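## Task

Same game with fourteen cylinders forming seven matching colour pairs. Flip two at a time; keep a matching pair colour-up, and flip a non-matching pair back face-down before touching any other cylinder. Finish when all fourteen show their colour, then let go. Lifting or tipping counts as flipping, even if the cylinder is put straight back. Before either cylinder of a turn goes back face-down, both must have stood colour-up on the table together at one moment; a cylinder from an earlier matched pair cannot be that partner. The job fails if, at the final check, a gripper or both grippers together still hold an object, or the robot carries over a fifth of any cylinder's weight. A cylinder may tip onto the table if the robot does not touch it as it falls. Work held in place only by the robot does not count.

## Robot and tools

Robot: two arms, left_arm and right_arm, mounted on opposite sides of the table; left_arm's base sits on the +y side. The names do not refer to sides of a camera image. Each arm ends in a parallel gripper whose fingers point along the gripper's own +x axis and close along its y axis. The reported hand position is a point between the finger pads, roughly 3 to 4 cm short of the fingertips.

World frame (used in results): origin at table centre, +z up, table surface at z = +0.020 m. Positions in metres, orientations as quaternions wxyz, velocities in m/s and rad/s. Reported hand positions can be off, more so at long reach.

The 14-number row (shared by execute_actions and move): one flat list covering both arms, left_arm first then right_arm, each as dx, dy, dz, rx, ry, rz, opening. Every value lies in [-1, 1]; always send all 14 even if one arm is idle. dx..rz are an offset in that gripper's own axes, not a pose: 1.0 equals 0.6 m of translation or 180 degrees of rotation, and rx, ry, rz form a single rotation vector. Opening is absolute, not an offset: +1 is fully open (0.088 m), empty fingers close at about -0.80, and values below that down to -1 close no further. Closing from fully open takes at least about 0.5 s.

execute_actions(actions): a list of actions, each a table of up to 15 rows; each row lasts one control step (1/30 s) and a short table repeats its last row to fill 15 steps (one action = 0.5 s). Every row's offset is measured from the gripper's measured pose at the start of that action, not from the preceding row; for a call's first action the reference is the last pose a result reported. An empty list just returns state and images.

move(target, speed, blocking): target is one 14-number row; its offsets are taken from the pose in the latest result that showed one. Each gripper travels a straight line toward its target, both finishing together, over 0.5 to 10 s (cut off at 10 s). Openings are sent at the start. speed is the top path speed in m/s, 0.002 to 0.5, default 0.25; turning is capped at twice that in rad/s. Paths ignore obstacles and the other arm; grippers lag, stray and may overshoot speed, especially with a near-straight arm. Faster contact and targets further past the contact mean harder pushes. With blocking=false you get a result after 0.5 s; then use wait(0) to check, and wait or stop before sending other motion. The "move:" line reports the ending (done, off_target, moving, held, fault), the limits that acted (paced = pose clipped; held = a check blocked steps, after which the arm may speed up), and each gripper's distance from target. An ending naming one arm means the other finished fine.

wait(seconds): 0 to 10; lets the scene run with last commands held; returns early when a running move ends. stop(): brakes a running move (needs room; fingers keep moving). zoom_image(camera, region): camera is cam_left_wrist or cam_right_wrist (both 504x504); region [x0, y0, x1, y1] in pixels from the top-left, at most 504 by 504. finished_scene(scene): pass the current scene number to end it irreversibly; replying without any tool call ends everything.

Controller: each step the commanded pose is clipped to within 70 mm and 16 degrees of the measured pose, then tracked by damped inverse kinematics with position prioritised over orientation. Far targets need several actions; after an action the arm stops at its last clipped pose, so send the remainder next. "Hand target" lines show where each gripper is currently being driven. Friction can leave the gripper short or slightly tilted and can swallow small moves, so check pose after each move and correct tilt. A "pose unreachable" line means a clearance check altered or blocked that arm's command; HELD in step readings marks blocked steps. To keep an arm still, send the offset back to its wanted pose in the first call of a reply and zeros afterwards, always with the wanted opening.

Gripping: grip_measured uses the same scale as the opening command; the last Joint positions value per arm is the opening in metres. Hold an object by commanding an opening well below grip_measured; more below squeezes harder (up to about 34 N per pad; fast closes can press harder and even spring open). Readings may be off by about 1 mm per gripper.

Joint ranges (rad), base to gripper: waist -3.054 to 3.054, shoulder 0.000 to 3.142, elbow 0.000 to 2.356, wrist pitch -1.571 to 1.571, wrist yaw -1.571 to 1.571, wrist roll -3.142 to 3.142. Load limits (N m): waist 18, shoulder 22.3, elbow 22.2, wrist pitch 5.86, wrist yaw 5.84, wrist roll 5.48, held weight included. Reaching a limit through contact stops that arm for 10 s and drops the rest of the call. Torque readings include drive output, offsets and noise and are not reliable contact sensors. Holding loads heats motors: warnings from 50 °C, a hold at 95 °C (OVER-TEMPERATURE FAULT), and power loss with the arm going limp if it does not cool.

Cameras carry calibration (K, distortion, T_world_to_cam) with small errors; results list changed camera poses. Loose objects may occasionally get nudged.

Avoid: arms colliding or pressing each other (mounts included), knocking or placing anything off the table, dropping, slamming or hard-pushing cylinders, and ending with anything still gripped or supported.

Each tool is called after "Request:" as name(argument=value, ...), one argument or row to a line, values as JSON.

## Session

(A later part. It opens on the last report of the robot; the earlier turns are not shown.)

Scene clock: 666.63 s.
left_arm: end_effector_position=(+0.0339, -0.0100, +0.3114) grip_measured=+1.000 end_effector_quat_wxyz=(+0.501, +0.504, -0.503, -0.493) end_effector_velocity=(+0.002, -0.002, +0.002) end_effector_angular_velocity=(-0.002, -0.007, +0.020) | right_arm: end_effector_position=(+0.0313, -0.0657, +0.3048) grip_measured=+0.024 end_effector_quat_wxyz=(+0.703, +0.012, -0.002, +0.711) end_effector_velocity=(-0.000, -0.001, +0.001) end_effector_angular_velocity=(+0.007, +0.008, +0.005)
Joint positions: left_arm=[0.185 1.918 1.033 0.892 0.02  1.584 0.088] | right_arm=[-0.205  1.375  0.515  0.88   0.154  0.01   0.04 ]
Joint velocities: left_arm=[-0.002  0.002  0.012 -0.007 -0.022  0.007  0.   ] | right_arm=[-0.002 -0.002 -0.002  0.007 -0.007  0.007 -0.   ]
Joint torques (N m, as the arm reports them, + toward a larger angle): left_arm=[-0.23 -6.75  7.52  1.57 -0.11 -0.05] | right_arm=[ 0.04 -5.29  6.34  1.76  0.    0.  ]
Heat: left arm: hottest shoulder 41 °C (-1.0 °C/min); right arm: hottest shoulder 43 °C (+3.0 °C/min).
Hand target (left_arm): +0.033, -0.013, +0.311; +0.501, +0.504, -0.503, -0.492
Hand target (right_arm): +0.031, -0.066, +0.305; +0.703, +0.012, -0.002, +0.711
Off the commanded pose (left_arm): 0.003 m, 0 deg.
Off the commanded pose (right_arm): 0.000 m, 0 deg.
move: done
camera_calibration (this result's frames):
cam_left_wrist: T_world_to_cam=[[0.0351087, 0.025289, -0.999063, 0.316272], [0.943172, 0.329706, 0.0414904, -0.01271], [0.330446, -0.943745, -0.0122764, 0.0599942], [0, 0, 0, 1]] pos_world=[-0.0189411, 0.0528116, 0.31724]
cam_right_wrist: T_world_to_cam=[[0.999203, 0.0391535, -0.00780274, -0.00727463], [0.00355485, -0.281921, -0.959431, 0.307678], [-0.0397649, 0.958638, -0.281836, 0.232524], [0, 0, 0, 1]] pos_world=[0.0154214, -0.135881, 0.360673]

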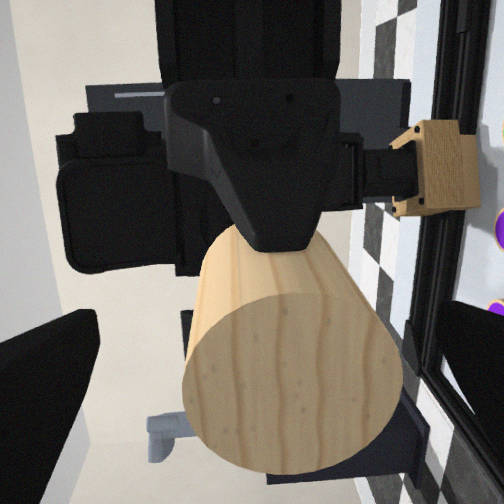

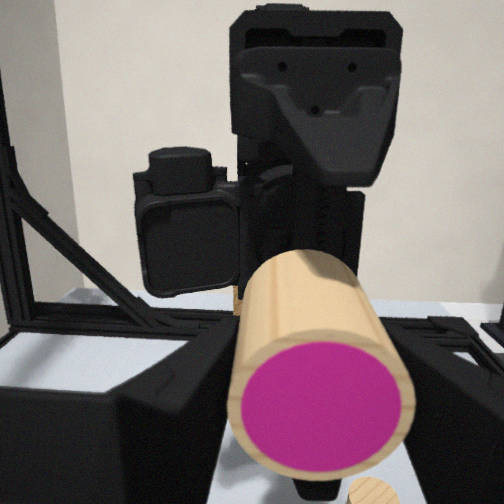

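Request:
execute_actions(
  actions=[
    [[0,-0.003,0,0,0,0,-0.3,0,0,0,0,0,0,-0.3]],
    [[0,0,0,0,0,0,-0.3,0,0,0,0,0,0,-0.3]],
    [[0,0,0,0,0,0,-0.3,0,0,0,0,0,0,1]],
  ],
)

Request:
move(
  target=[-0.18,0.02,0,0,0,0,-0.3,0,0,0,-0.004,0.005,0,1],
)

Request:
move(
  target=[-0.257,-0.267,0,0,0,-0.499,-0.3,0.052,-0.016,-0.236,0,0.503,0,0.4],
  speed=0.3,
)

Scene clock: 671.93 s.
left_arm: end_effector_position=(+0.0339, -0.0102, +0.3118) grip_measured=+0.034 end_effector_quat_wxyz=(+0.501, +0.503, -0.504, -0.492) end_effector_velocity=(+0.002, +0.001, +0.001) end_effector_angular_velocity=(+0.002, +0.008, +0.019) | right_arm: end_effector_position=(+0.0313, -0.0657, +0.3051) grip_measured=+0.998 end_effector_quat_wxyz=(+0.703, +0.012, -0.002, +0.711) end_effector_velocity=(+0.000, -0.001, +0.000) end_effector_angular_velocity=(-0.002, -0.008, +0.005)
Joint positions: left_arm=[0.185 1.919 1.034 0.895 0.02  1.585 0.041] | right_arm=[-0.205  1.375  0.515  0.881  0.154  0.01   0.088]
Joint velocities: left_arm=[-0.002 -0.007 -0.002 -0.007 -0.022 -0.007 -0.   ] | right_arm=[-0.002 -0.007 -0.002 -0.007 -0.007 -0.007  0.005]
Joint torques (N m, as the arm reports them, + toward a larger angle): left_arm=[-0.15 -7.72  6.39  1.74  0.02 -0.04] | right_arm=[ 0.11 -5.24  6.25  1.83  0.    0.  ]
Heat: left arm: hottest shoulder 41 °C (-2.0 °C/min); right arm: hottest shoulder 42 °C (+3.0 °C/min).
Hand target (left_arm): +0.034, -0.010, +0.312; +0.501, +0.503, -0.504, -0.492
Hand target (right_arm): +0.031, -0.066, +0.305; +0.703, +0.012, -0.002, +0.711
Off the commanded pose (left_arm): 0.000 m, 0 deg.
Off the commanded pose (right_arm): 0.000 m, 0 deg.
Step readings (end_effector_position; steps 1 to 15: 1st action; 16 to 30: 2nd action; 31 to 45: 3rd action):
0: left_arm (+0.0339, -0.0103, +0.3114) | right_arm (+0.0313, -0.0657, +0.3048)
1: left_arm (+0.0339, -0.0103, +0.3114) | right_arm (+0.0313, -0.0657, +0.3048)
2: left_arm (+0.0339, -0.0103, +0.3114) | right_arm (+0.0313, -0.0657, +0.3048)
4: left_arm (+0.0339, -0.0103, +0.3116) | right_arm (+0.0313, -0.0657, +0.3048)
8: left_arm (+0.0339, -0.0103, +0.3116) | right_arm (+0.0313, -0.0657, +0.3052)
15: left_arm (+0.0339, -0.0102, +0.3118) | right_arm (+0.0313, -0.0657, +0.3049)
16: left_arm (+0.0339, -0.0102, +0.3118) | right_arm (+0.0313, -0.0657, +0.3049)
17: left_arm (+0.0339, -0.0102, +0.3118) | right_arm (+0.0313, -0.0657, +0.3050)
19: left_arm (+0.0339, -0.0102, +0.3118) | right_arm (+0.0313, -0.0657, +0.3050)
23: left_arm (+0.0339, -0.0102, +0.3118) | right_arm (+0.0313, -0.0657, +0.3051)
30: left_arm (+0.0339, -0.0102, +0.3118) | right_arm (+0.0313, -0.0657, +0.3051)
31: left_arm (+0.0339, -0.0102, +0.3118) | right_arm (+0.0313, -0.0657, +0.3051)
32: left_arm (+0.0339, -0.0102, +0.3118) | right_arm (+0.0313, -0.0657, +0.3051)
34: left_arm (+0.0339, -0.0102, +0.3118) | right_arm (+0.0313, -0.0657, +0.3051)
38: left_arm (+0.0339, -0.0102, +0.3118) | right_arm (+0.0313, -0.0657, +0.3051)
45: end_effector_position above
camera_calibration (this result's frames):
cam_left_wrist: T_world_to_cam=[[0.035566, 0.0226257, -0.999111, 0.316652], [0.943152, 0.329819, 0.041043, -0.0125184], [0.330454, -0.943773, -0.00960913, 0.0589561], [0, 0, 0, 1]] pos_world=[-0.0189376, 0.0526055, 0.317451]
cam_right_wrist: T_world_to_cam=[[0.999201, 0.0391654, -0.00799193, -0.00721432], [0.00331653, -0.280477, -0.959855, 0.308225], [-0.0398347, 0.959062, -0.280382, 0.23221], [0, 0, 0, 1]] pos_world=[0.0154363, -0.135971, 0.360901]

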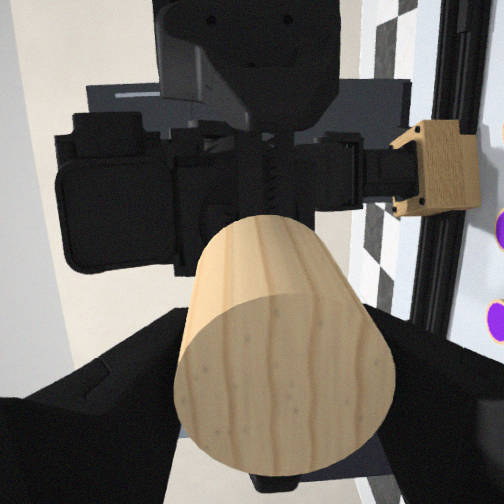

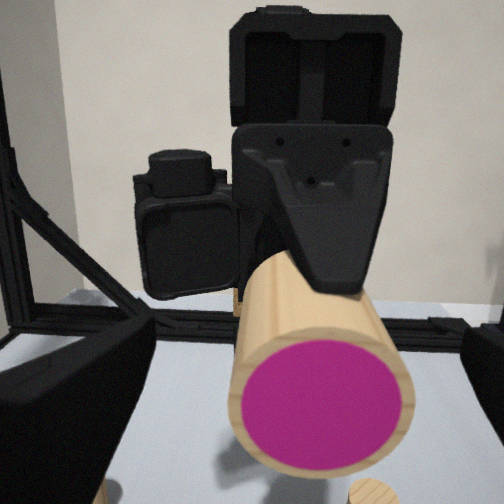

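Scene clock: 672.97 s.
left_arm: end_effector_position=(+0.0319, +0.0955, +0.3201) grip_measured=+0.033 end_effector_quat_wxyz=(+0.500, +0.506, -0.501, -0.493) end_effector_velocity=(-0.000, +0.003, -0.005) end_effector_angular_velocity=(+0.022, +0.008, +0.005) | right_arm: end_effector_position=(+0.0314, -0.0660, +0.2991) grip_measured=+1.000 end_effector_quat_wxyz=(+0.704, -0.001, +0.005, +0.711) end_effector_velocity=(+0.000, +0.000, +0.004) end_effector_angular_velocity=(+0.012, -0.005, -0.005)
Joint positions: left_arm=[0.188 1.528 0.614 0.917 0.02  1.585 0.041] | right_arm=[-0.205  1.372  0.515  0.849  0.154  0.007  0.088]
Joint velocities: left_arm=[-0.002 -0.012 -0.012 -0.022 -0.007 -0.007 -0.   ] | right_arm=[ 0.002 -0.002  0.002  0.007  0.007 -0.007  0.   ]
Joint torques (N m, as the arm reports them, + toward a larger angle): left_arm=[ 0.14 -6.32  5.86  1.69  0.15 -0.06] | right_arm=[ 0.03 -6.09  7.2   1.65  0.   -0.17]
Heat: left arm: hottest shoulder 41 °C (-2.0 °C/min); right arm: hottest shoulder 42 °C (+3.0 °C/min).
Hand target (left_arm): +0.032, +0.098, +0.323; +0.501, +0.503, -0.504, -0.492
Hand target (right_arm): +0.031, -0.066, +0.305; +0.704, +0.002, -0.001, +0.711
Off the commanded pose (left_arm): 0.004 m, 0 deg.
Off the commanded pose (right_arm): 0.006 m, 1 deg.
move: done
camera_calibration (this result's frames):
cam_left_wrist: T_world_to_cam=[[0.0352907, 0.0299445, -0.998928, 0.321819], [0.942404, 0.331671, 0.0432362, -0.0466486], [0.33261, -0.94292, -0.0165149, 0.161554], [0, 0, 0, 1]] pos_world=[-0.0211298, 0.158167, 0.326159]
cam_right_wrist: T_world_to_cam=[[0.999238, 0.0390181, -0.00048694, -0.00955032], [0.0115825, -0.308495, -0.951156, 0.297656], [-0.0372625, 0.950426, -0.308712, 0.23859], [0, 0, 0, 1]] pos_world=[0.0149859, -0.134565, 0.356768]

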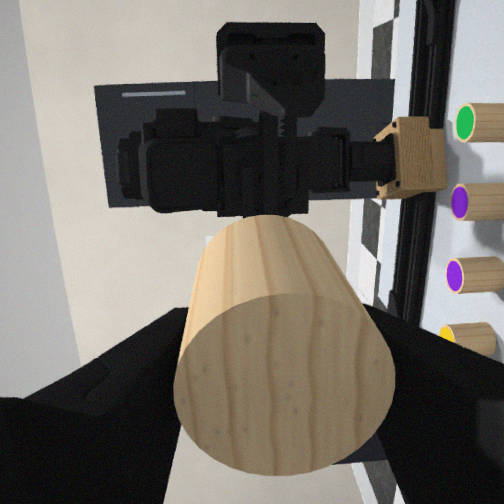

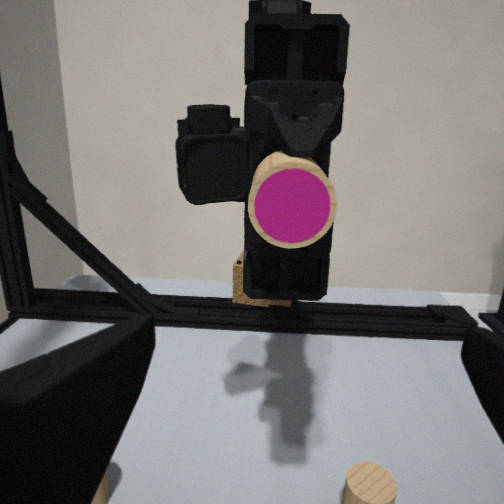

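Scene clock: 676.20 s.
left_arm: end_effector_position=(+0.0305, +0.2513, +0.1581) grip_measured=+0.033 end_effector_quat_wxyz=(+0.007, +0.708, +0.004, -0.706) end_effector_velocity=(+0.000, +0.001, -0.002) end_effector_angular_velocity=(+0.003, -0.007, +0.020) | right_arm: end_effector_position=(+0.0406, -0.0373, +0.1615) grip_measured=+0.400 end_effector_quat_wxyz=(+0.500, -0.503, +0.500, +0.496) end_effector_velocity=(-0.002, -0.000, -0.001) end_effector_angular_velocity=(-0.008, +0.007, +0.024)
Joint positions: left_arm=[ 0.188  1.631  0.982 -0.917 -0.003  1.587  0.041] | right_arm=[-0.291  2.172  1.827 -1.234  0.006  0.079  0.059]
Joint velocities: left_arm=[-0.002  0.002 -0.007  0.007 -0.007 -0.022 -0.   ] | right_arm=[ 0.002  0.007  0.007 -0.007 -0.007 -0.022 -0.   ]
Joint torques (N m, as the arm reports them, + toward a larger angle): left_arm=[ 0.01 -4.48  6.91  0.   -0.15 -0.05] | right_arm=[-0.18 -8.7   6.84 -0.1  -0.1  -0.18]
Heat: left arm: hottest shoulder 41 °C (-2.0 °C/min); right arm: hottest shoulder 41 °C (+2.0 °C/min).
Hand target (left_arm): +0.032, +0.249, +0.159; +0.009, +0.710, +0.004, -0.704
Hand target (right_arm): +0.041, -0.036, +0.157; +0.496, -0.506, +0.503, +0.495
Off the commanded pose (left_arm): 0.003 m, 1 deg.
Off the commanded pose (right_arm): 0.005 m, 1 deg.
move: done
camera_calibration (this result's frames):
cam_left_wrist: T_world_to_cam=[[0.00653581, 0.99959, 0.0278824, -0.249753], [0.945853, -0.0152287, 0.324238, -0.0473878], [0.324529, 0.0242535, -0.945565, 0.210313], [0, 0, 0, 1]] pos_world=[-0.0217984, 0.243828, 0.221193]
cam_right_wrist: T_world_to_cam=[[0.999747, 0.00342899, -0.0222489, -0.0178267], [0.0101028, -0.951556, 0.30731, -0.0516539], [-0.0201173, -0.307457, -0.951349, 0.225347], [0, 0, 0, 1]] pos_world=[0.0228774, 0.0201942, 0.229861]

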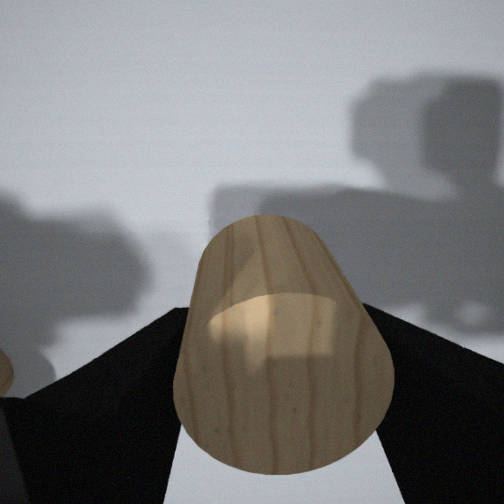

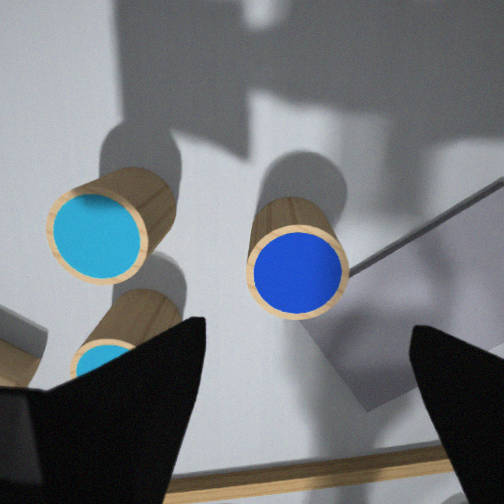

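Request:
move(
  target=[0.148,-0.003,0,0,0,-0.002,-0.3,0.136,0,-0.002,0,0.002,0,0.4],
  speed=0.09,
)

Scene clock: 679.57 s.
left_arm: end_effector_position=(+0.0306, +0.2532, +0.0743) grip_measured=+0.033 end_effector_quat_wxyz=(+0.005, +0.708, +0.006, -0.706) end_effector_velocity=(-0.002, +0.001, -0.001) end_effector_angular_velocity=(-0.003, +0.007, +0.020) | right_arm: end_effector_position=(+0.0404, -0.0347, +0.0892) grip_measured=+0.400 end_effector_quat_wxyz=(+0.505, -0.498, +0.496, +0.501) end_effector_velocity=(-0.004, -0.001, -0.003) end_effector_angular_velocity=(-0.004, +0.022, +0.010)
Joint positions: left_arm=[ 0.188  1.824  0.81  -0.558 -0.003  1.587  0.041] | right_arm=[-0.291  2.234  1.634 -0.959  0.006  0.079  0.059]
Joint velocities: left_arm=[-0.002 -0.002 -0.007  0.007  0.007 -0.022 -0.   ] | right_arm=[ 0.002  0.002 -0.007  0.007 -0.022 -0.007 -0.   ]
Joint torques (N m, as the arm reports them, + toward a larger angle): left_arm=[ 0.27 -3.81  3.96  1.5   0.03  0.09] | right_arm=[-0.03 -9.2   3.93  0.3  -0.02 -0.05]
Heat: left arm: hottest shoulder 41 °C (-1.0 °C/min); right arm: hottest shoulder 42 °C (+3.0 °C/min).
Hand target (left_arm): +0.031, +0.253, +0.070; +0.005, +0.708, +0.006, -0.706
Hand target (right_arm): +0.041, -0.039, +0.080; +0.499, -0.505, +0.502, +0.495
Off the commanded pose (left_arm): 0.005 m, 0 deg.
Off the commanded pose (right_arm): 0.010 m, 1 deg.
move: off_target (right_arm)
camera_calibration (this result's frames):
cam_left_wrist: T_world_to_cam=[[0.0061592, 0.999442, 0.0328358, -0.249594], [0.945909, -0.0164745, 0.324013, -0.0199023], [0.324374, 0.029064, -0.945482, 0.129803], [0, 0, 0, 1]] pos_world=[-0.0217415, 0.245354, 0.137371]
cam_right_wrist: T_world_to_cam=[[0.999711, 0.00424678, -0.0236543, -0.0190859], [0.0109078, -0.957222, 0.289147, -0.0255843], [-0.0214145, -0.289322, -0.956992, 0.158589], [0, 0, 0, 1]] pos_world=[0.0227555, 0.0214744, 0.158714]

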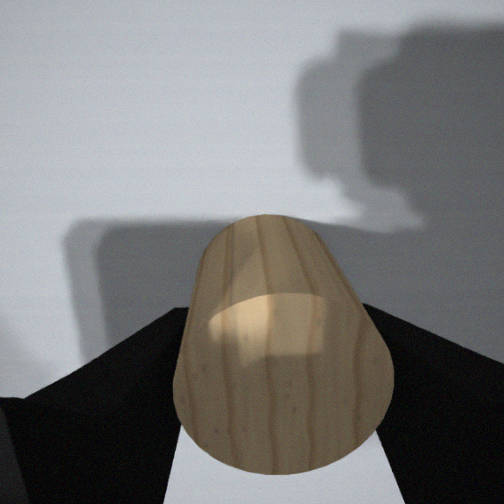

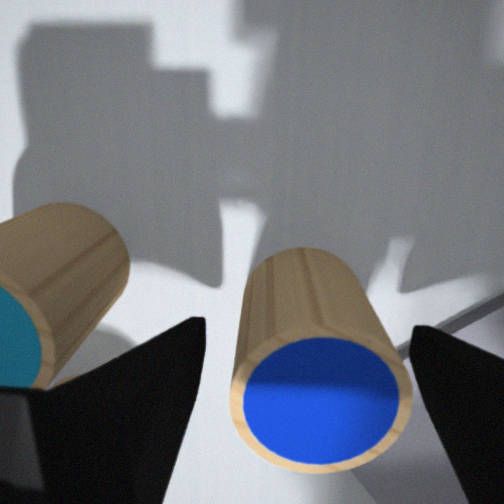

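Request:
execute_actions(
  actions=[
    [[0,0,0,0,0,0,0.5,0,0,0,0,0,0,-0.3]],
    [[0,0,0,0,0,0,0.5,0,0,0,0,0,0,-0.3]],
  ],
)

Request:
move(
  target=[-0.13,0,0,0.003,0,0.004,0.5,-0.13,0,0,0,0,0,-0.3],
  speed=0.2,
)

Request:
move(
  target=[-0.273,0.352,-0.006,0,0,0.505,1,-0.218,0.016,-0.047,0,-0.498,0,-0.3],
  speed=0.3,
)

Scene clock: 683.50 s.
left_arm: end_effector_position=(+0.0306, +0.2528, +0.0741) grip_measured=+0.500 end_effector_quat_wxyz=(+0.006, +0.708, +0.005, -0.706) end_effector_velocity=(+0.000, +0.004, -0.000) end_effector_angular_velocity=(+0.022, -0.007, -0.010) | right_arm: end_effector_position=(+0.0406, -0.0348, +0.0888) grip_measured=+0.025 end_effector_quat_wxyz=(+0.505, -0.498, +0.496, +0.501) end_effector_velocity=(+0.000, -0.002, +0.000) end_effector_angular_velocity=(-0.008, +0.007, +0.005)
Joint positions: left_arm=[ 0.188  1.824  0.81  -0.555 -0.003  1.587  0.063] | right_arm=[-0.291  2.235  1.633 -0.959  0.007  0.079  0.04 ]
Joint velocities: left_arm=[-0.002  0.002  0.002 -0.022 -0.007  0.007 -0.   ] | right_arm=[-0.002 -0.002 -0.002 -0.007 -0.007 -0.007 -0.   ]
Joint torques (N m, as the arm reports them, + toward a larger angle): left_arm=[-0.15 -5.32  4.56  0.18  0.03  0.03] | right_arm=[  0.07 -10.8    5.32   0.12  -0.01  -0.02]
Heat: left arm: hottest shoulder 41 °C (-1.0 °C/min); right arm: hottest shoulder 42 °C (+2.0 °C/min).
Hand target (left_arm): +0.031, +0.253, +0.074; +0.006, +0.708, +0.005, -0.706
Hand target (right_arm): +0.041, -0.035, +0.089; +0.505, -0.498, +0.496, +0.501
Off the commanded pose (left_arm): 0.000 m, 0 deg.
Off the commanded pose (right_arm): 0.000 m, 0 deg.
Step readings (end_effector_position; steps 1 to 15: 1st action; 16 to 30: 2nd action):
0: left_arm (+0.0306, +0.2531, +0.0742) | right_arm (+0.0404, -0.0348, +0.0888)
1: left_arm (+0.0306, +0.2530, +0.0743) | right_arm (+0.0404, -0.0348, +0.0888)
2: left_arm (+0.0306, +0.2530, +0.0743) | right_arm (+0.0404, -0.0348, +0.0888)
4: left_arm (+0.0306, +0.2522, +0.0741) | right_arm (+0.0406, -0.0348, +0.0888)
8: left_arm (+0.0306, +0.2526, +0.0741) | right_arm (+0.0406, -0.0348, +0.0888)
15: left_arm (+0.0306, +0.2528, +0.0741) | right_arm (+0.0406, -0.0348, +0.0888)
16: left_arm (+0.0306, +0.2528, +0.0741) | right_arm (+0.0406, -0.0348, +0.0888)
17: left_arm (+0.0306, +0.2528, +0.0741) | right_arm (+0.0406, -0.0348, +0.0888)
19: left_arm (+0.0306, +0.2528, +0.0741) | right_arm (+0.0406, -0.0348, +0.0888)
23: left_arm (+0.0306, +0.2528, +0.0741) | right_arm (+0.0406, -0.0348, +0.0888)
30: end_effector_position above
camera_calibration (this result's frames):
cam_left_wrist: T_world_to_cam=[[0.0061573, 0.999503, 0.0309307, -0.249084], [0.94589, -0.0158567, 0.324101, -0.0200291], [0.32443, 0.0272615, -0.945517, 0.130113], [0, 0, 0, 1]] pos_world=[-0.0217334, 0.245095, 0.13722]
cam_right_wrist: T_world_to_cam=[[0.999732, 0.00384083, -0.0228419, -0.0193049], [0.0102987, -0.957024, 0.289825, -0.0255961], [-0.0207471, -0.289983, -0.956807, 0.158118], [0, 0, 0, 1]] pos_world=[0.0228438, 0.0214294, 0.158265]

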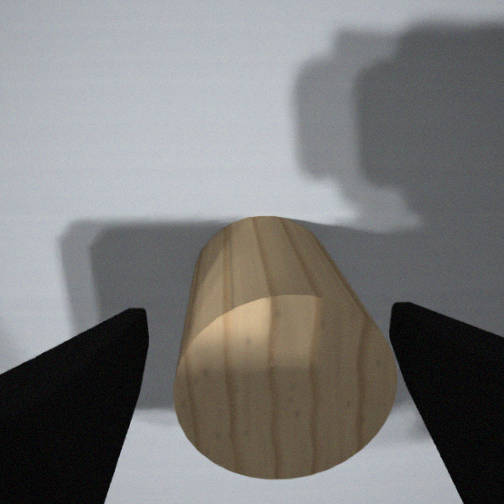

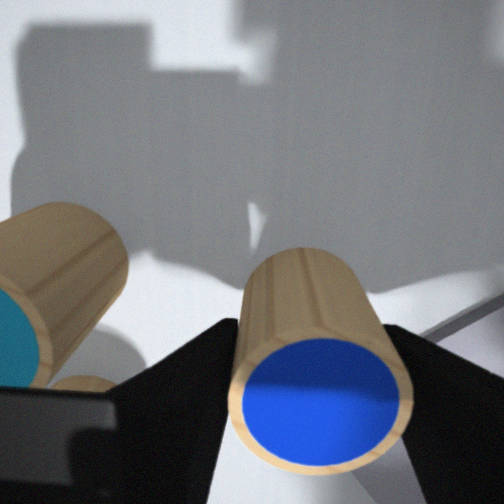

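Scene clock: 684.40 s.
left_arm: end_effector_position=(+0.0305, +0.2557, +0.1468) grip_measured=+0.500 end_effector_quat_wxyz=(+0.003, +0.708, +0.005, -0.706) end_effector_velocity=(+0.003, +0.004, +0.002) end_effector_angular_velocity=(+0.013, -0.022, -0.010) | right_arm: end_effector_position=(+0.0408, -0.0379, +0.1625) grip_measured=+0.025 end_effector_quat_wxyz=(+0.502, -0.502, +0.499, +0.498) end_effector_velocity=(-0.000, +0.005, +0.008) end_effector_angular_velocity=(+0.021, +0.009, +0.020)
Joint positions: left_arm=[ 0.188  1.64   0.942 -0.876 -0.003  1.591  0.063] | right_arm=[-0.291  2.163  1.817 -1.226  0.007  0.079  0.04 ]
Joint velocities: left_arm=[-0.002 -0.007  0.002 -0.022 -0.022  0.007 -0.   ] | right_arm=[-0.002 -0.002  0.027 -0.007 -0.007 -0.022 -0.   ]
Joint torques (N m, as the arm reports them, + toward a larger angle): left_arm=[-0.34 -6.1   6.47  0.    0.08  0.12] | right_arm=[  0.15 -10.96   6.94  -0.1    0.01   0.02]
Heat: left arm: hottest shoulder 41 °C (-2.0 °C/min); right arm: hottest shoulder 42 °C (+2.0 °C/min).
Hand target (left_arm): +0.030, +0.252, +0.152; +0.007, +0.708, -0.003, -0.706
Hand target (right_arm): +0.040, -0.035, +0.167; +0.505, -0.498, +0.496, +0.501
Off the commanded pose (left_arm): 0.006 m, 1 deg.
Off the commanded pose (right_arm): 0.005 m, 1 deg.
move: done
camera_calibration (this result's frames):
cam_left_wrist: T_world_to_cam=[[0.00997466, 0.999319, 0.035514, -0.254978], [0.945867, -0.0209512, 0.323878, -0.0421256], [0.324401, 0.030361, -0.945432, 0.198005], [0, 0, 0, 1]] pos_world=[-0.0218445, 0.24791, 0.209899]
cam_right_wrist: T_world_to_cam=[[0.999752, 0.00357667, -0.0219685, -0.0179983], [0.0100277, -0.953541, 0.301098, -0.0515239], [-0.019871, -0.301243, -0.95334, 0.226698], [0, 0, 0, 1]] pos_world=[0.0230152, 0.0192256, 0.231239]

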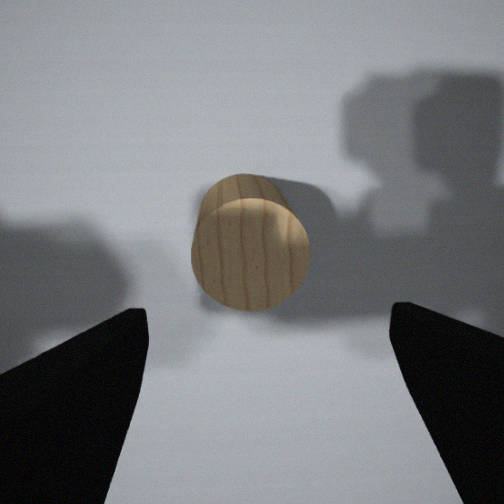

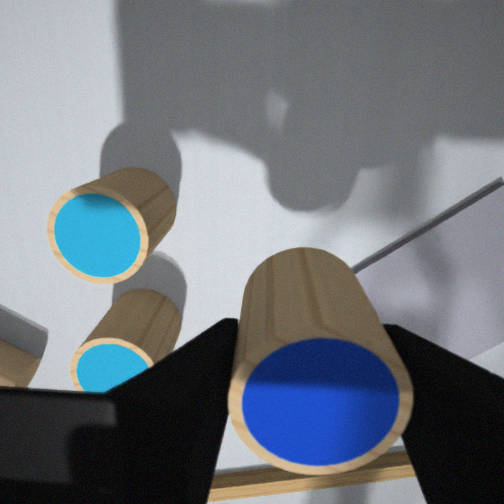

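Scene clock: 687.57 s.
left_arm: end_effector_position=(+0.0345, +0.0470, +0.3083) grip_measured=+1.000 end_effector_quat_wxyz=(+0.500, +0.504, -0.502, -0.494) end_effector_velocity=(-0.000, +0.000, -0.001) end_effector_angular_velocity=(-0.003, +0.007, +0.005) | right_arm: end_effector_position=(+0.0312, -0.0654, +0.3017) grip_measured=+0.024 end_effector_quat_wxyz=(+0.705, +0.008, +0.001, +0.709) end_effector_velocity=(-0.000, -0.001, +0.001) end_effector_angular_velocity=(+0.012, -0.005, +0.005)
Joint positions: left_arm=[0.193 1.74  0.782 0.963 0.028 1.582 0.088] | right_arm=[-0.202  1.38   0.513  0.878  0.16   0.01   0.04 ]
Joint velocities: left_arm=[-0.002  0.002 -0.002  0.007 -0.007 -0.007  0.   ] | right_arm=[-0.002  0.002 -0.007  0.022 -0.007 -0.007 -0.   ]
Joint torques (N m, as the arm reports them, + toward a larger angle): left_arm=[ 0.22 -5.45  7.3   2.    0.22 -0.11] | right_arm=[ 0.31 -4.45  4.7   2.1   0.11 -0.17]
Heat: left arm: hottest shoulder 40 °C (-3.0 °C/min); right arm: hottest shoulder 42 °C (+1.0 °C/min).
Hand target (left_arm): +0.035, +0.044, +0.310; +0.502, +0.500, -0.504, -0.494
Hand target (right_arm): +0.031, -0.067, +0.294; +0.705, -0.002, +0.003, +0.709
Off the commanded pose (left_arm): 0.004 m, 1 deg.
Off the commanded pose (right_arm): 0.008 m, 2 deg.
move: done
camera_calibration (this result's frames):
cam_left_wrist: T_world_to_cam=[[0.0324239, 0.0279084, -0.999084, 0.311659], [0.943538, 0.328863, 0.0398076, -0.0313927], [0.329673, -0.943965, -0.0156696, 0.114655], [0, 0, 0, 1]] pos_world=[-0.0182837, 0.109856, 0.31442]
cam_right_wrist: T_world_to_cam=[[0.999344, 0.0356538, -0.00634837, -0.00779636], [0.00428943, -0.290599, -0.956835, 0.303397], [-0.0359596, 0.95618, -0.290562, 0.233708], [0, 0, 0, 1]] pos_world=[0.0148939, -0.135022, 0.358158]

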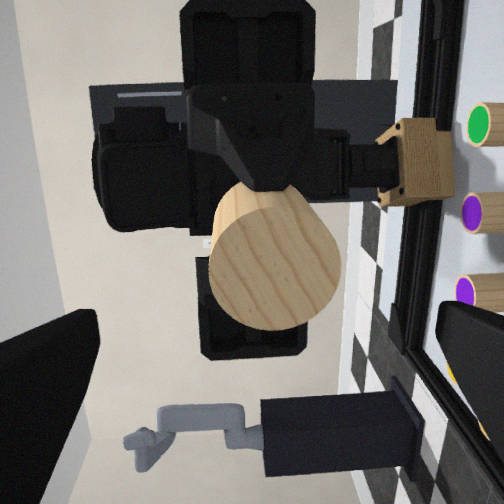

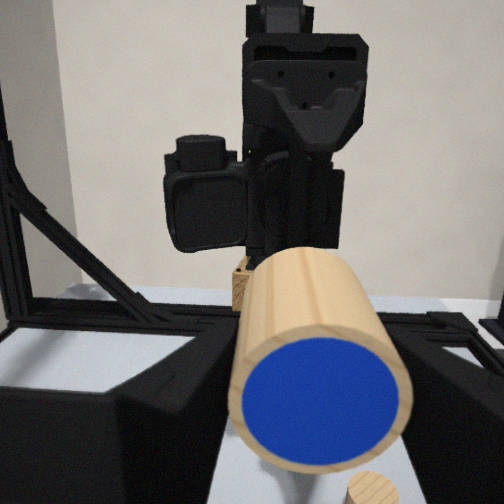

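Request:
move(
  target=[0.098,-0.003,0.005,0,0,0,1,0,0,0,0,0,0,-0.3],
  speed=0.13,
)

Scene clock: 689.87 s.
left_arm: end_effector_position=(+0.0328, -0.0090, +0.3071) grip_measured=+1.000 end_effector_quat_wxyz=(+0.500, +0.503, -0.503, -0.495) end_effector_velocity=(-0.000, -0.001, +0.000) end_effector_angular_velocity=(+0.002, -0.007, +0.005) | right_arm: end_effector_position=(+0.0312, -0.0655, +0.3013) grip_measured=+0.024 end_effector_quat_wxyz=(+0.705, +0.008, +0.001, +0.709) end_effector_velocity=(-0.002, -0.001, -0.002) end_effector_angular_velocity=(-0.007, -0.009, +0.019)
Joint positions: left_arm=[0.184 1.924 1.023 0.906 0.023 1.582 0.088] | right_arm=[-0.202  1.381  0.512  0.879  0.16   0.01   0.04 ]
Joint velocities: left_arm=[-0.002  0.002  0.007 -0.007 -0.007  0.007  0.   ] | right_arm=[-0.002 -0.002 -0.002 -0.007 -0.022 -0.007 -0.   ]
Joint torques (N m, as the arm reports them, + toward a larger angle): left_arm=[-0.27 -6.8   7.61  1.58 -0.21 -0.02] | right_arm=[ 0.04 -5.34  6.27  1.75  0.    0.  ]
Heat: left arm: hottest shoulder 41 °C (-2.0 °C/min); right arm: hottest shoulder 42 °C (+0.0 °C/min).
Hand target (left_arm): +0.032, -0.012, +0.306; +0.500, +0.504, -0.502, -0.494
Hand target (right_arm): +0.031, -0.065, +0.302; +0.705, +0.008, +0.001, +0.709
Off the commanded pose (left_arm): 0.003 m, 0 deg.
Off the commanded pose (right_arm): 0.000 m, 0 deg.
move: done
camera_calibration (this result's frames):
cam_left_wrist: T_world_to_cam=[[0.0325068, 0.0274152, -0.999095, 0.312065], [0.944662, 0.325637, 0.0396713, -0.0113495], [0.32643, -0.945097, -0.0153127, 0.0622781], [0, 0, 0, 1]] pos_world=[-0.0197522, 0.0539994, 0.313187]
cam_right_wrist: T_world_to_cam=[[0.999344, 0.0356514, -0.00629874, -0.00781731], [0.00434979, -0.290959, -0.956726, 0.30299], [-0.0359413, 0.956071, -0.290924, 0.233732], [0, 0, 0, 1]] pos_world=[0.0148949, -0.135028, 0.357827]

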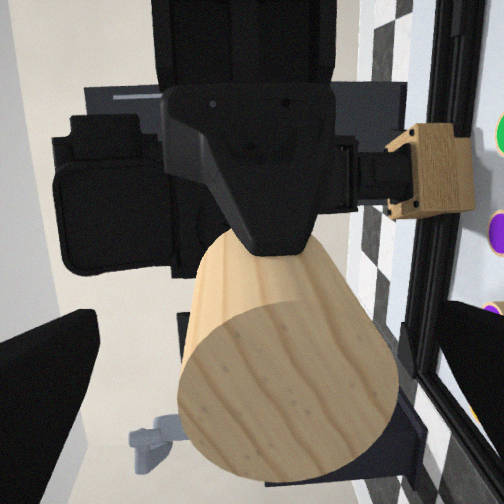

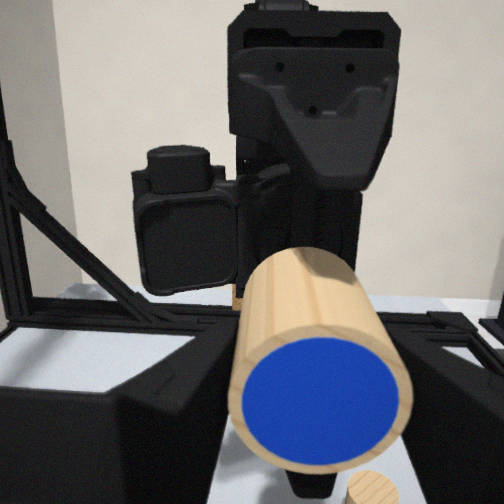

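Request:
execute_actions(
  actions=[
    [[0,0,0,0,0,0,-0.3,0,0,0,0,0,0,-0.3]],
    [[0,0,0,0,0,0,-0.3,0,0,0,0,0,0,-0.3]],
    [[0,0,0,0,0,0,-0.3,0,0,0,0,0,0,1]],
  ],
)

Request:
move(
  target=[0,0,0,0,0,0,-0.3,-0.095,0,0,0,0,0,1],
)

Request:
move(
  target=[-0.265,-0.295,0.055,0,0,-0.499,-0.3,0,0,0,0,0,0,1],
  speed=0.3,
)

Scene clock: 695.13 s.
left_arm: end_effector_position=(+0.0329, -0.0093, +0.3066) grip_measured=+0.035 end_effector_quat_wxyz=(+0.499, +0.503, -0.503, -0.495) end_effector_velocity=(-0.002, +0.001, -0.001) end_effector_angular_velocity=(+0.007, +0.037, -0.010) | right_arm: end_effector_position=(+0.0312, -0.0655, +0.3013) grip_measured=+0.998 end_effector_quat_wxyz=(+0.705, +0.008, +0.001, +0.709) end_effector_velocity=(+0.002, +0.000, -0.007) end_effector_angular_velocity=(-0.026, -0.012, -0.000)
Joint positions: left_arm=[0.184 1.925 1.024 0.905 0.023 1.582 0.041] | right_arm=[-0.202  1.381  0.512  0.879  0.16   0.01   0.088]
Joint velocities: left_arm=[-0.002 -0.002 -0.002 -0.007  0.007 -0.037 -0.   ] | right_arm=[-0.007  0.002 -0.002 -0.022 -0.007 -0.007  0.005]
Joint torques (N m, as the arm reports them, + toward a larger angle): left_arm=[-0.13 -7.68  6.34  1.77 -0.01 -0.05] | right_arm=[ 0.04 -5.27  6.17  1.84  0.02 -0.01]
Heat: left arm: hottest shoulder 41 °C (-2.0 °C/min); right arm: hottest shoulder 41 °C (+0.0 °C/min).
Hand target (left_arm): +0.033, -0.009, +0.307; +0.499, +0.503, -0.503, -0.495
Hand target (right_arm): +0.031, -0.065, +0.301; +0.705, +0.008, +0.001, +0.709
Off the commanded pose (left_arm): 0.000 m, 0 deg.
Off the commanded pose (right_arm): 0.000 m, 0 deg.
Step readings (end_effector_position; steps 1 to 15: 1st action; 16 to 30: 2nd action; 31 to 45: 3rd action):
0: left_arm (+0.0329, -0.0093, +0.3069) | right_arm (+0.0312, -0.0655, +0.3013)
1: left_arm (+0.0329, -0.0093, +0.3069) | right_arm (+0.0312, -0.0655, +0.3013)
2: left_arm (+0.0329, -0.0093, +0.3069) | right_arm (+0.0312, -0.0655, +0.3013)
4: left_arm (+0.0329, -0.0093, +0.3069) | right_arm (+0.0312, -0.0655, +0.3013)
8: left_arm (+0.0329, -0.0093, +0.3069) | right_arm (+0.0312, -0.0655, +0.3013)
15: left_arm (+0.0329, -0.0093, +0.3068) | right_arm (+0.0312, -0.0655, +0.3013)
16: left_arm (+0.0329, -0.0093, +0.3068) | right_arm (+0.0312, -0.0655, +0.3013)
17: left_arm (+0.0329, -0.0093, +0.3068) | right_arm (+0.0312, -0.0655, +0.3013)
19: left_arm (+0.0329, -0.0093, +0.3068) | right_arm (+0.0312, -0.0655, +0.3013)
23: left_arm (+0.0329, -0.0093, +0.3068) | right_arm (+0.0312, -0.0655, +0.3013)
30: left_arm (+0.0329, -0.0093, +0.3066) | right_arm (+0.0312, -0.0655, +0.3013)
31: left_arm (+0.0329, -0.0093, +0.3066) | right_arm (+0.0312, -0.0655, +0.3013)
32: left_arm (+0.0329, -0.0093, +0.3066) | right_arm (+0.0312, -0.0655, +0.3013)
34: left_arm (+0.0329, -0.0093, +0.3066) | right_arm (+0.0311, -0.0655, +0.3013)
38: left_arm (+0.0329, -0.0093, +0.3066) | right_arm (+0.0311, -0.0655, +0.3013)
45: end_effector_position above
camera_calibration (this result's frames):
cam_left_wrist: T_world_to_cam=[[0.0324755, 0.0285581, -0.999064, 0.311611], [0.944664, 0.325591, 0.0400141, -0.0113408], [0.326429, -0.945079, -0.0164041, 0.0623007], [0, 0, 0, 1]] pos_world=[-0.0197433, 0.0536725, 0.312795]
cam_right_wrist: T_world_to_cam=[[0.999344, 0.0356514, -0.00629874, -0.00781731], [0.00434979, -0.290959, -0.956726, 0.30299], [-0.0359413, 0.956071, -0.290924, 0.233732], [0, 0, 0, 1]] pos_world=[0.0148949, -0.135028, 0.357827]

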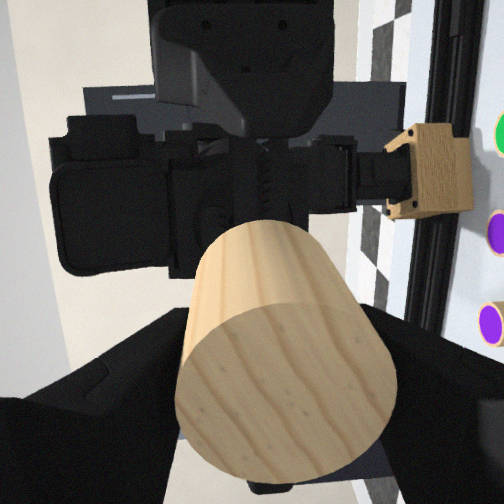

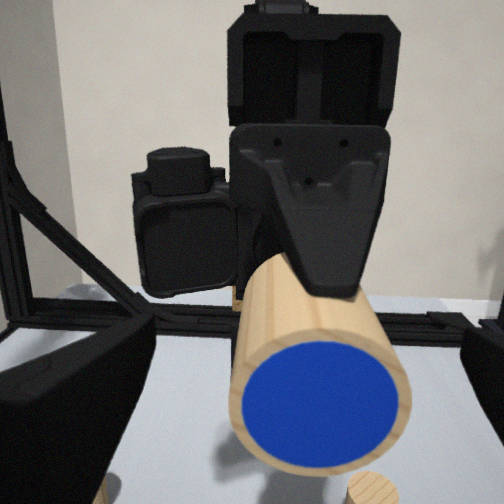

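Scene clock: 696.03 s.
left_arm: end_effector_position=(+0.0329, -0.0093, +0.3065) grip_measured=+0.034 end_effector_quat_wxyz=(+0.499, +0.503, -0.502, -0.495) end_effector_velocity=(-0.000, +0.001, +0.001) end_effector_angular_velocity=(+0.002, +0.007, +0.005) | right_arm: end_effector_position=(+0.0315, -0.1194, +0.3060) grip_measured=+1.000 end_effector_quat_wxyz=(+0.705, +0.013, -0.002, +0.710) end_effector_velocity=(-0.001, -0.003, -0.001) end_effector_angular_velocity=(-0.002, -0.008, +0.010)
Joint positions: left_arm=[0.184 1.925 1.024 0.905 0.023 1.582 0.041] | right_arm=[-0.157  1.102  0.355  0.768  0.204  0.01   0.088]
Joint velocities: left_arm=[-0.002 -0.007 -0.002 -0.007 -0.007 -0.007  0.   ] | right_arm=[ 0.002 -0.017 -0.012 -0.007 -0.007 -0.007  0.   ]
Joint torques (N m, as the arm reports them, + toward a larger angle): left_arm=[ 0.08 -7.71  6.47  1.74  0.01 -0.03] | right_arm=[ 0.5  -4.22  4.85  1.56  0.12 -0.01]
Heat: left arm: hottest shoulder 41 °C (-3.0 °C/min); right arm: hottest shoulder 41 °C (+0.0 °C/min).
Hand target (left_arm): +0.033, -0.009, +0.307; +0.499, +0.503, -0.502, -0.495
Hand target (right_arm): +0.032, -0.122, +0.301; +0.705, +0.008, +0.001, +0.709
Off the commanded pose (left_arm): 0.000 m, 0 deg.
Off the commanded pose (right_arm): 0.006 m, 1 deg.
move: done
camera_calibration (this result's frames):
cam_left_wrist: T_world_to_cam=[[0.032465, 0.0289391, -0.999054, 0.311528], [0.944664, 0.325576, 0.0401284, -0.0113726], [0.326429, -0.945073, -0.0167679, 0.0624106], [0, 0, 0, 1]] pos_world=[-0.0197432, 0.0536699, 0.312736]
cam_right_wrist: T_world_to_cam=[[0.999309, 0.0361241, -0.00879645, -0.00541869], [0.0016696, -0.279956, -0.960012, 0.294156], [-0.0371421, 0.959333, -0.279822, 0.283747], [0, 0, 0, 1]] pos_world=[0.0154628, -0.189662, 0.361745]

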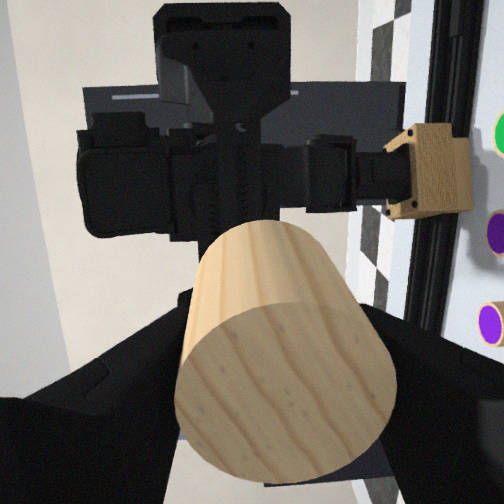

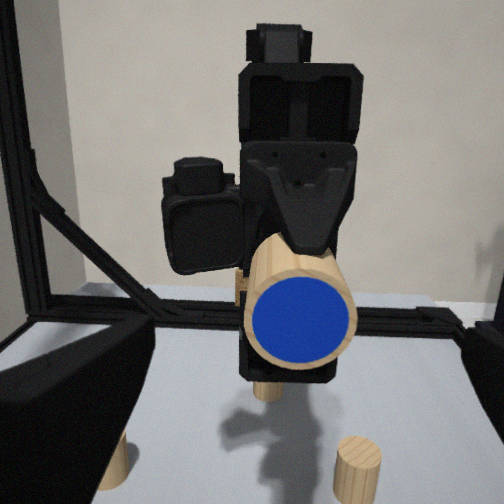

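Scene clock: 699.07 s.
left_arm: end_effector_position=(+0.0022, +0.1503, +0.1285) grip_measured=+0.034 end_effector_quat_wxyz=(+0.007, +0.711, +0.001, -0.703) end_effector_velocity=(+0.000, +0.003, +0.003) end_effector_angular_velocity=(+0.021, -0.009, +0.005) | right_arm: end_effector_position=(+0.0315, -0.1194, +0.3060) grip_measured=+1.000 end_effector_quat_wxyz=(+0.705, +0.013, -0.002, +0.710) end_effector_velocity=(-0.000, -0.000, -0.002) end_effector_angular_velocity=(-0.007, -0.009, +0.005)
Joint positions: left_arm=[ 0.099  2.033  1.373 -0.903 -0.012  1.502  0.041] | right_arm=[-0.157  1.102  0.355  0.768  0.204  0.01   0.088]
Joint velocities: left_arm=[-0.002  0.002  0.017 -0.037 -0.007 -0.007 -0.   ] | right_arm=[-0.002 -0.002 -0.002 -0.007 -0.007 -0.007  0.   ]
Joint torques (N m, as the arm reports them, + toward a larger angle): left_arm=[-0.23 -6.77  6.61  0.01  0.25 -0.1 ] | right_arm=[ 0.03 -3.52  6.61  1.84  0.    0.  ]
Heat: left arm: hottest shoulder 41 °C (-3.0 °C/min); right arm: hottest shoulder 40 °C (+0.0 °C/min).
Hand target (left_arm): +0.000, +0.149, +0.128; +0.007, +0.709, +0.002, -0.705
Hand target (right_arm): +0.032, -0.119, +0.306; +0.705, +0.013, -0.002, +0.710
Off the commanded pose (left_arm): 0.002 m, 0 deg.
Off the commanded pose (right_arm): 0.000 m, 0 deg.
move: done
camera_calibration (this result's frames):
cam_left_wrist: T_world_to_cam=[[0.0104548, 0.999654, 0.0241418, -0.147345], [0.942967, -0.0178896, 0.332406, -0.0131537], [0.332723, 0.0192897, -0.942827, 0.194314], [0, 0, 0, 1]] pos_world=[-0.0507089, 0.143311, 0.191135]
cam_right_wrist: T_world_to_cam=[[0.999309, 0.0361241, -0.00879645, -0.00541869], [0.0016696, -0.279956, -0.960012, 0.294156], [-0.0371421, 0.959333, -0.279822, 0.283747], [0, 0, 0, 1]] pos_world=[0.0154628, -0.189662, 0.361745]

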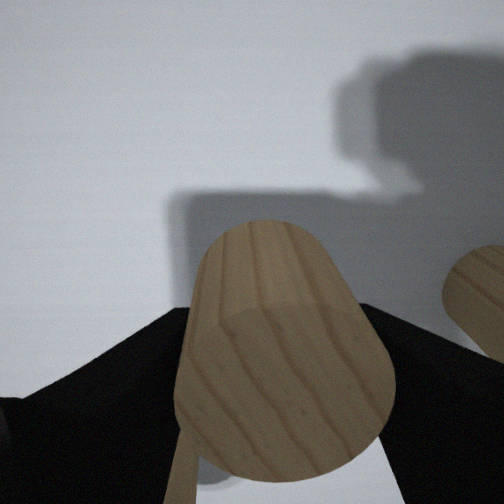

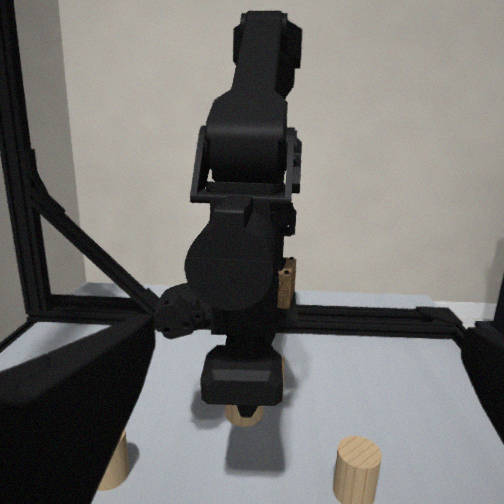

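Request:
move(
  target=[0.093,-0.003,0,0,-0.002,-0.002,-0.3,0,0,0,0,0,0,1],
  speed=0.08,
)

Scene clock: 701.53 s.
left_arm: end_effector_position=(+0.0030, +0.1501, +0.0781) grip_measured=+0.033 end_effector_quat_wxyz=(+0.008, +0.711, +0.000, -0.703) end_effector_velocity=(-0.002, -0.002, -0.000) end_effector_angular_velocity=(-0.007, +0.008, +0.019) | right_arm: end_effector_position=(+0.0315, -0.1194, +0.3060) grip_measured=+1.000 end_effector_quat_wxyz=(+0.705, +0.013, -0.002, +0.710) end_effector_velocity=(-0.000, -0.001, -0.003) end_effector_angular_velocity=(-0.017, -0.026, +0.004)
Joint positions: left_arm=[ 0.102  2.124  1.288 -0.725 -0.011  1.504  0.041] | right_arm=[-0.157  1.102  0.355  0.768  0.204  0.01   0.088]
Joint velocities: left_arm=[-0.002  0.002  0.002  0.007  0.007 -0.022 -0.   ] | right_arm=[-0.002 -0.007 -0.002 -0.022 -0.007 -0.022  0.   ]
Joint torques (N m, as the arm reports them, + toward a larger angle): left_arm=[ 0.26 -6.53  4.61  0.75  0.23  0.08] | right_arm=[ 0.06 -3.5   6.57  1.83  0.   -0.01]
Heat: left arm: hottest shoulder 42 °C (-2.0 °C/min); right arm: hottest shoulder 40 °C (+0.0 °C/min).
Hand target (left_arm): +0.003, +0.152, +0.073; +0.004, +0.709, +0.003, -0.705
Hand target (right_arm): +0.032, -0.119, +0.306; +0.705, +0.013, -0.002, +0.710
Off the commanded pose (left_arm): 0.006 m, 1 deg.
Off the commanded pose (right_arm): 0.000 m, 0 deg.
move: done
camera_calibration (this result's frames):
cam_left_wrist: T_world_to_cam=[[0.00971956, 0.999729, 0.0211514, -0.145657], [0.943284, -0.0161863, 0.331593, 0.002566], [0.331845, 0.0167288, -0.943185, 0.147002], [0, 0, 0, 1]] pos_world=[-0.0497868, 0.1432, 0.14088]
cam_right_wrist: T_world_to_cam=[[0.999309, 0.0361241, -0.00879645, -0.00541869], [0.0016696, -0.279956, -0.960012, 0.294156], [-0.0371421, 0.959333, -0.279822, 0.283747], [0, 0, 0, 1]] pos_world=[0.0154628, -0.189662, 0.361745]

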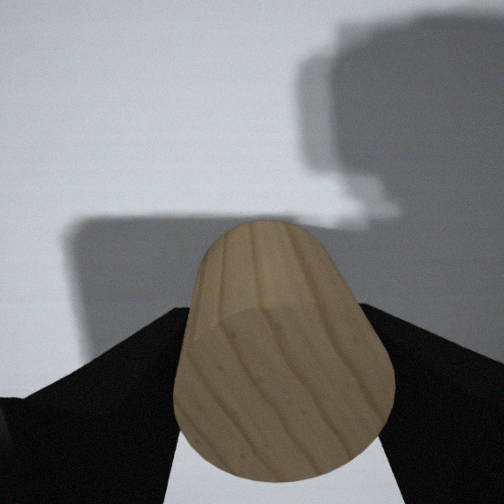

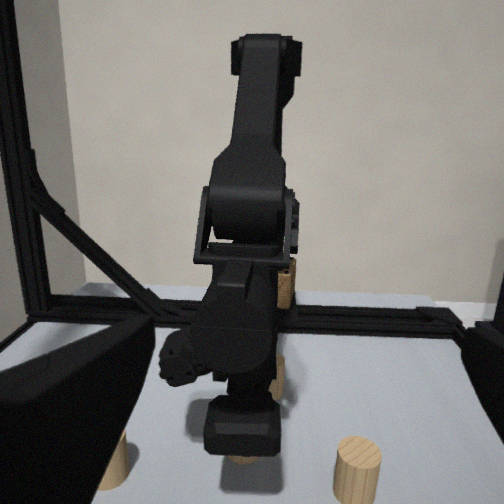

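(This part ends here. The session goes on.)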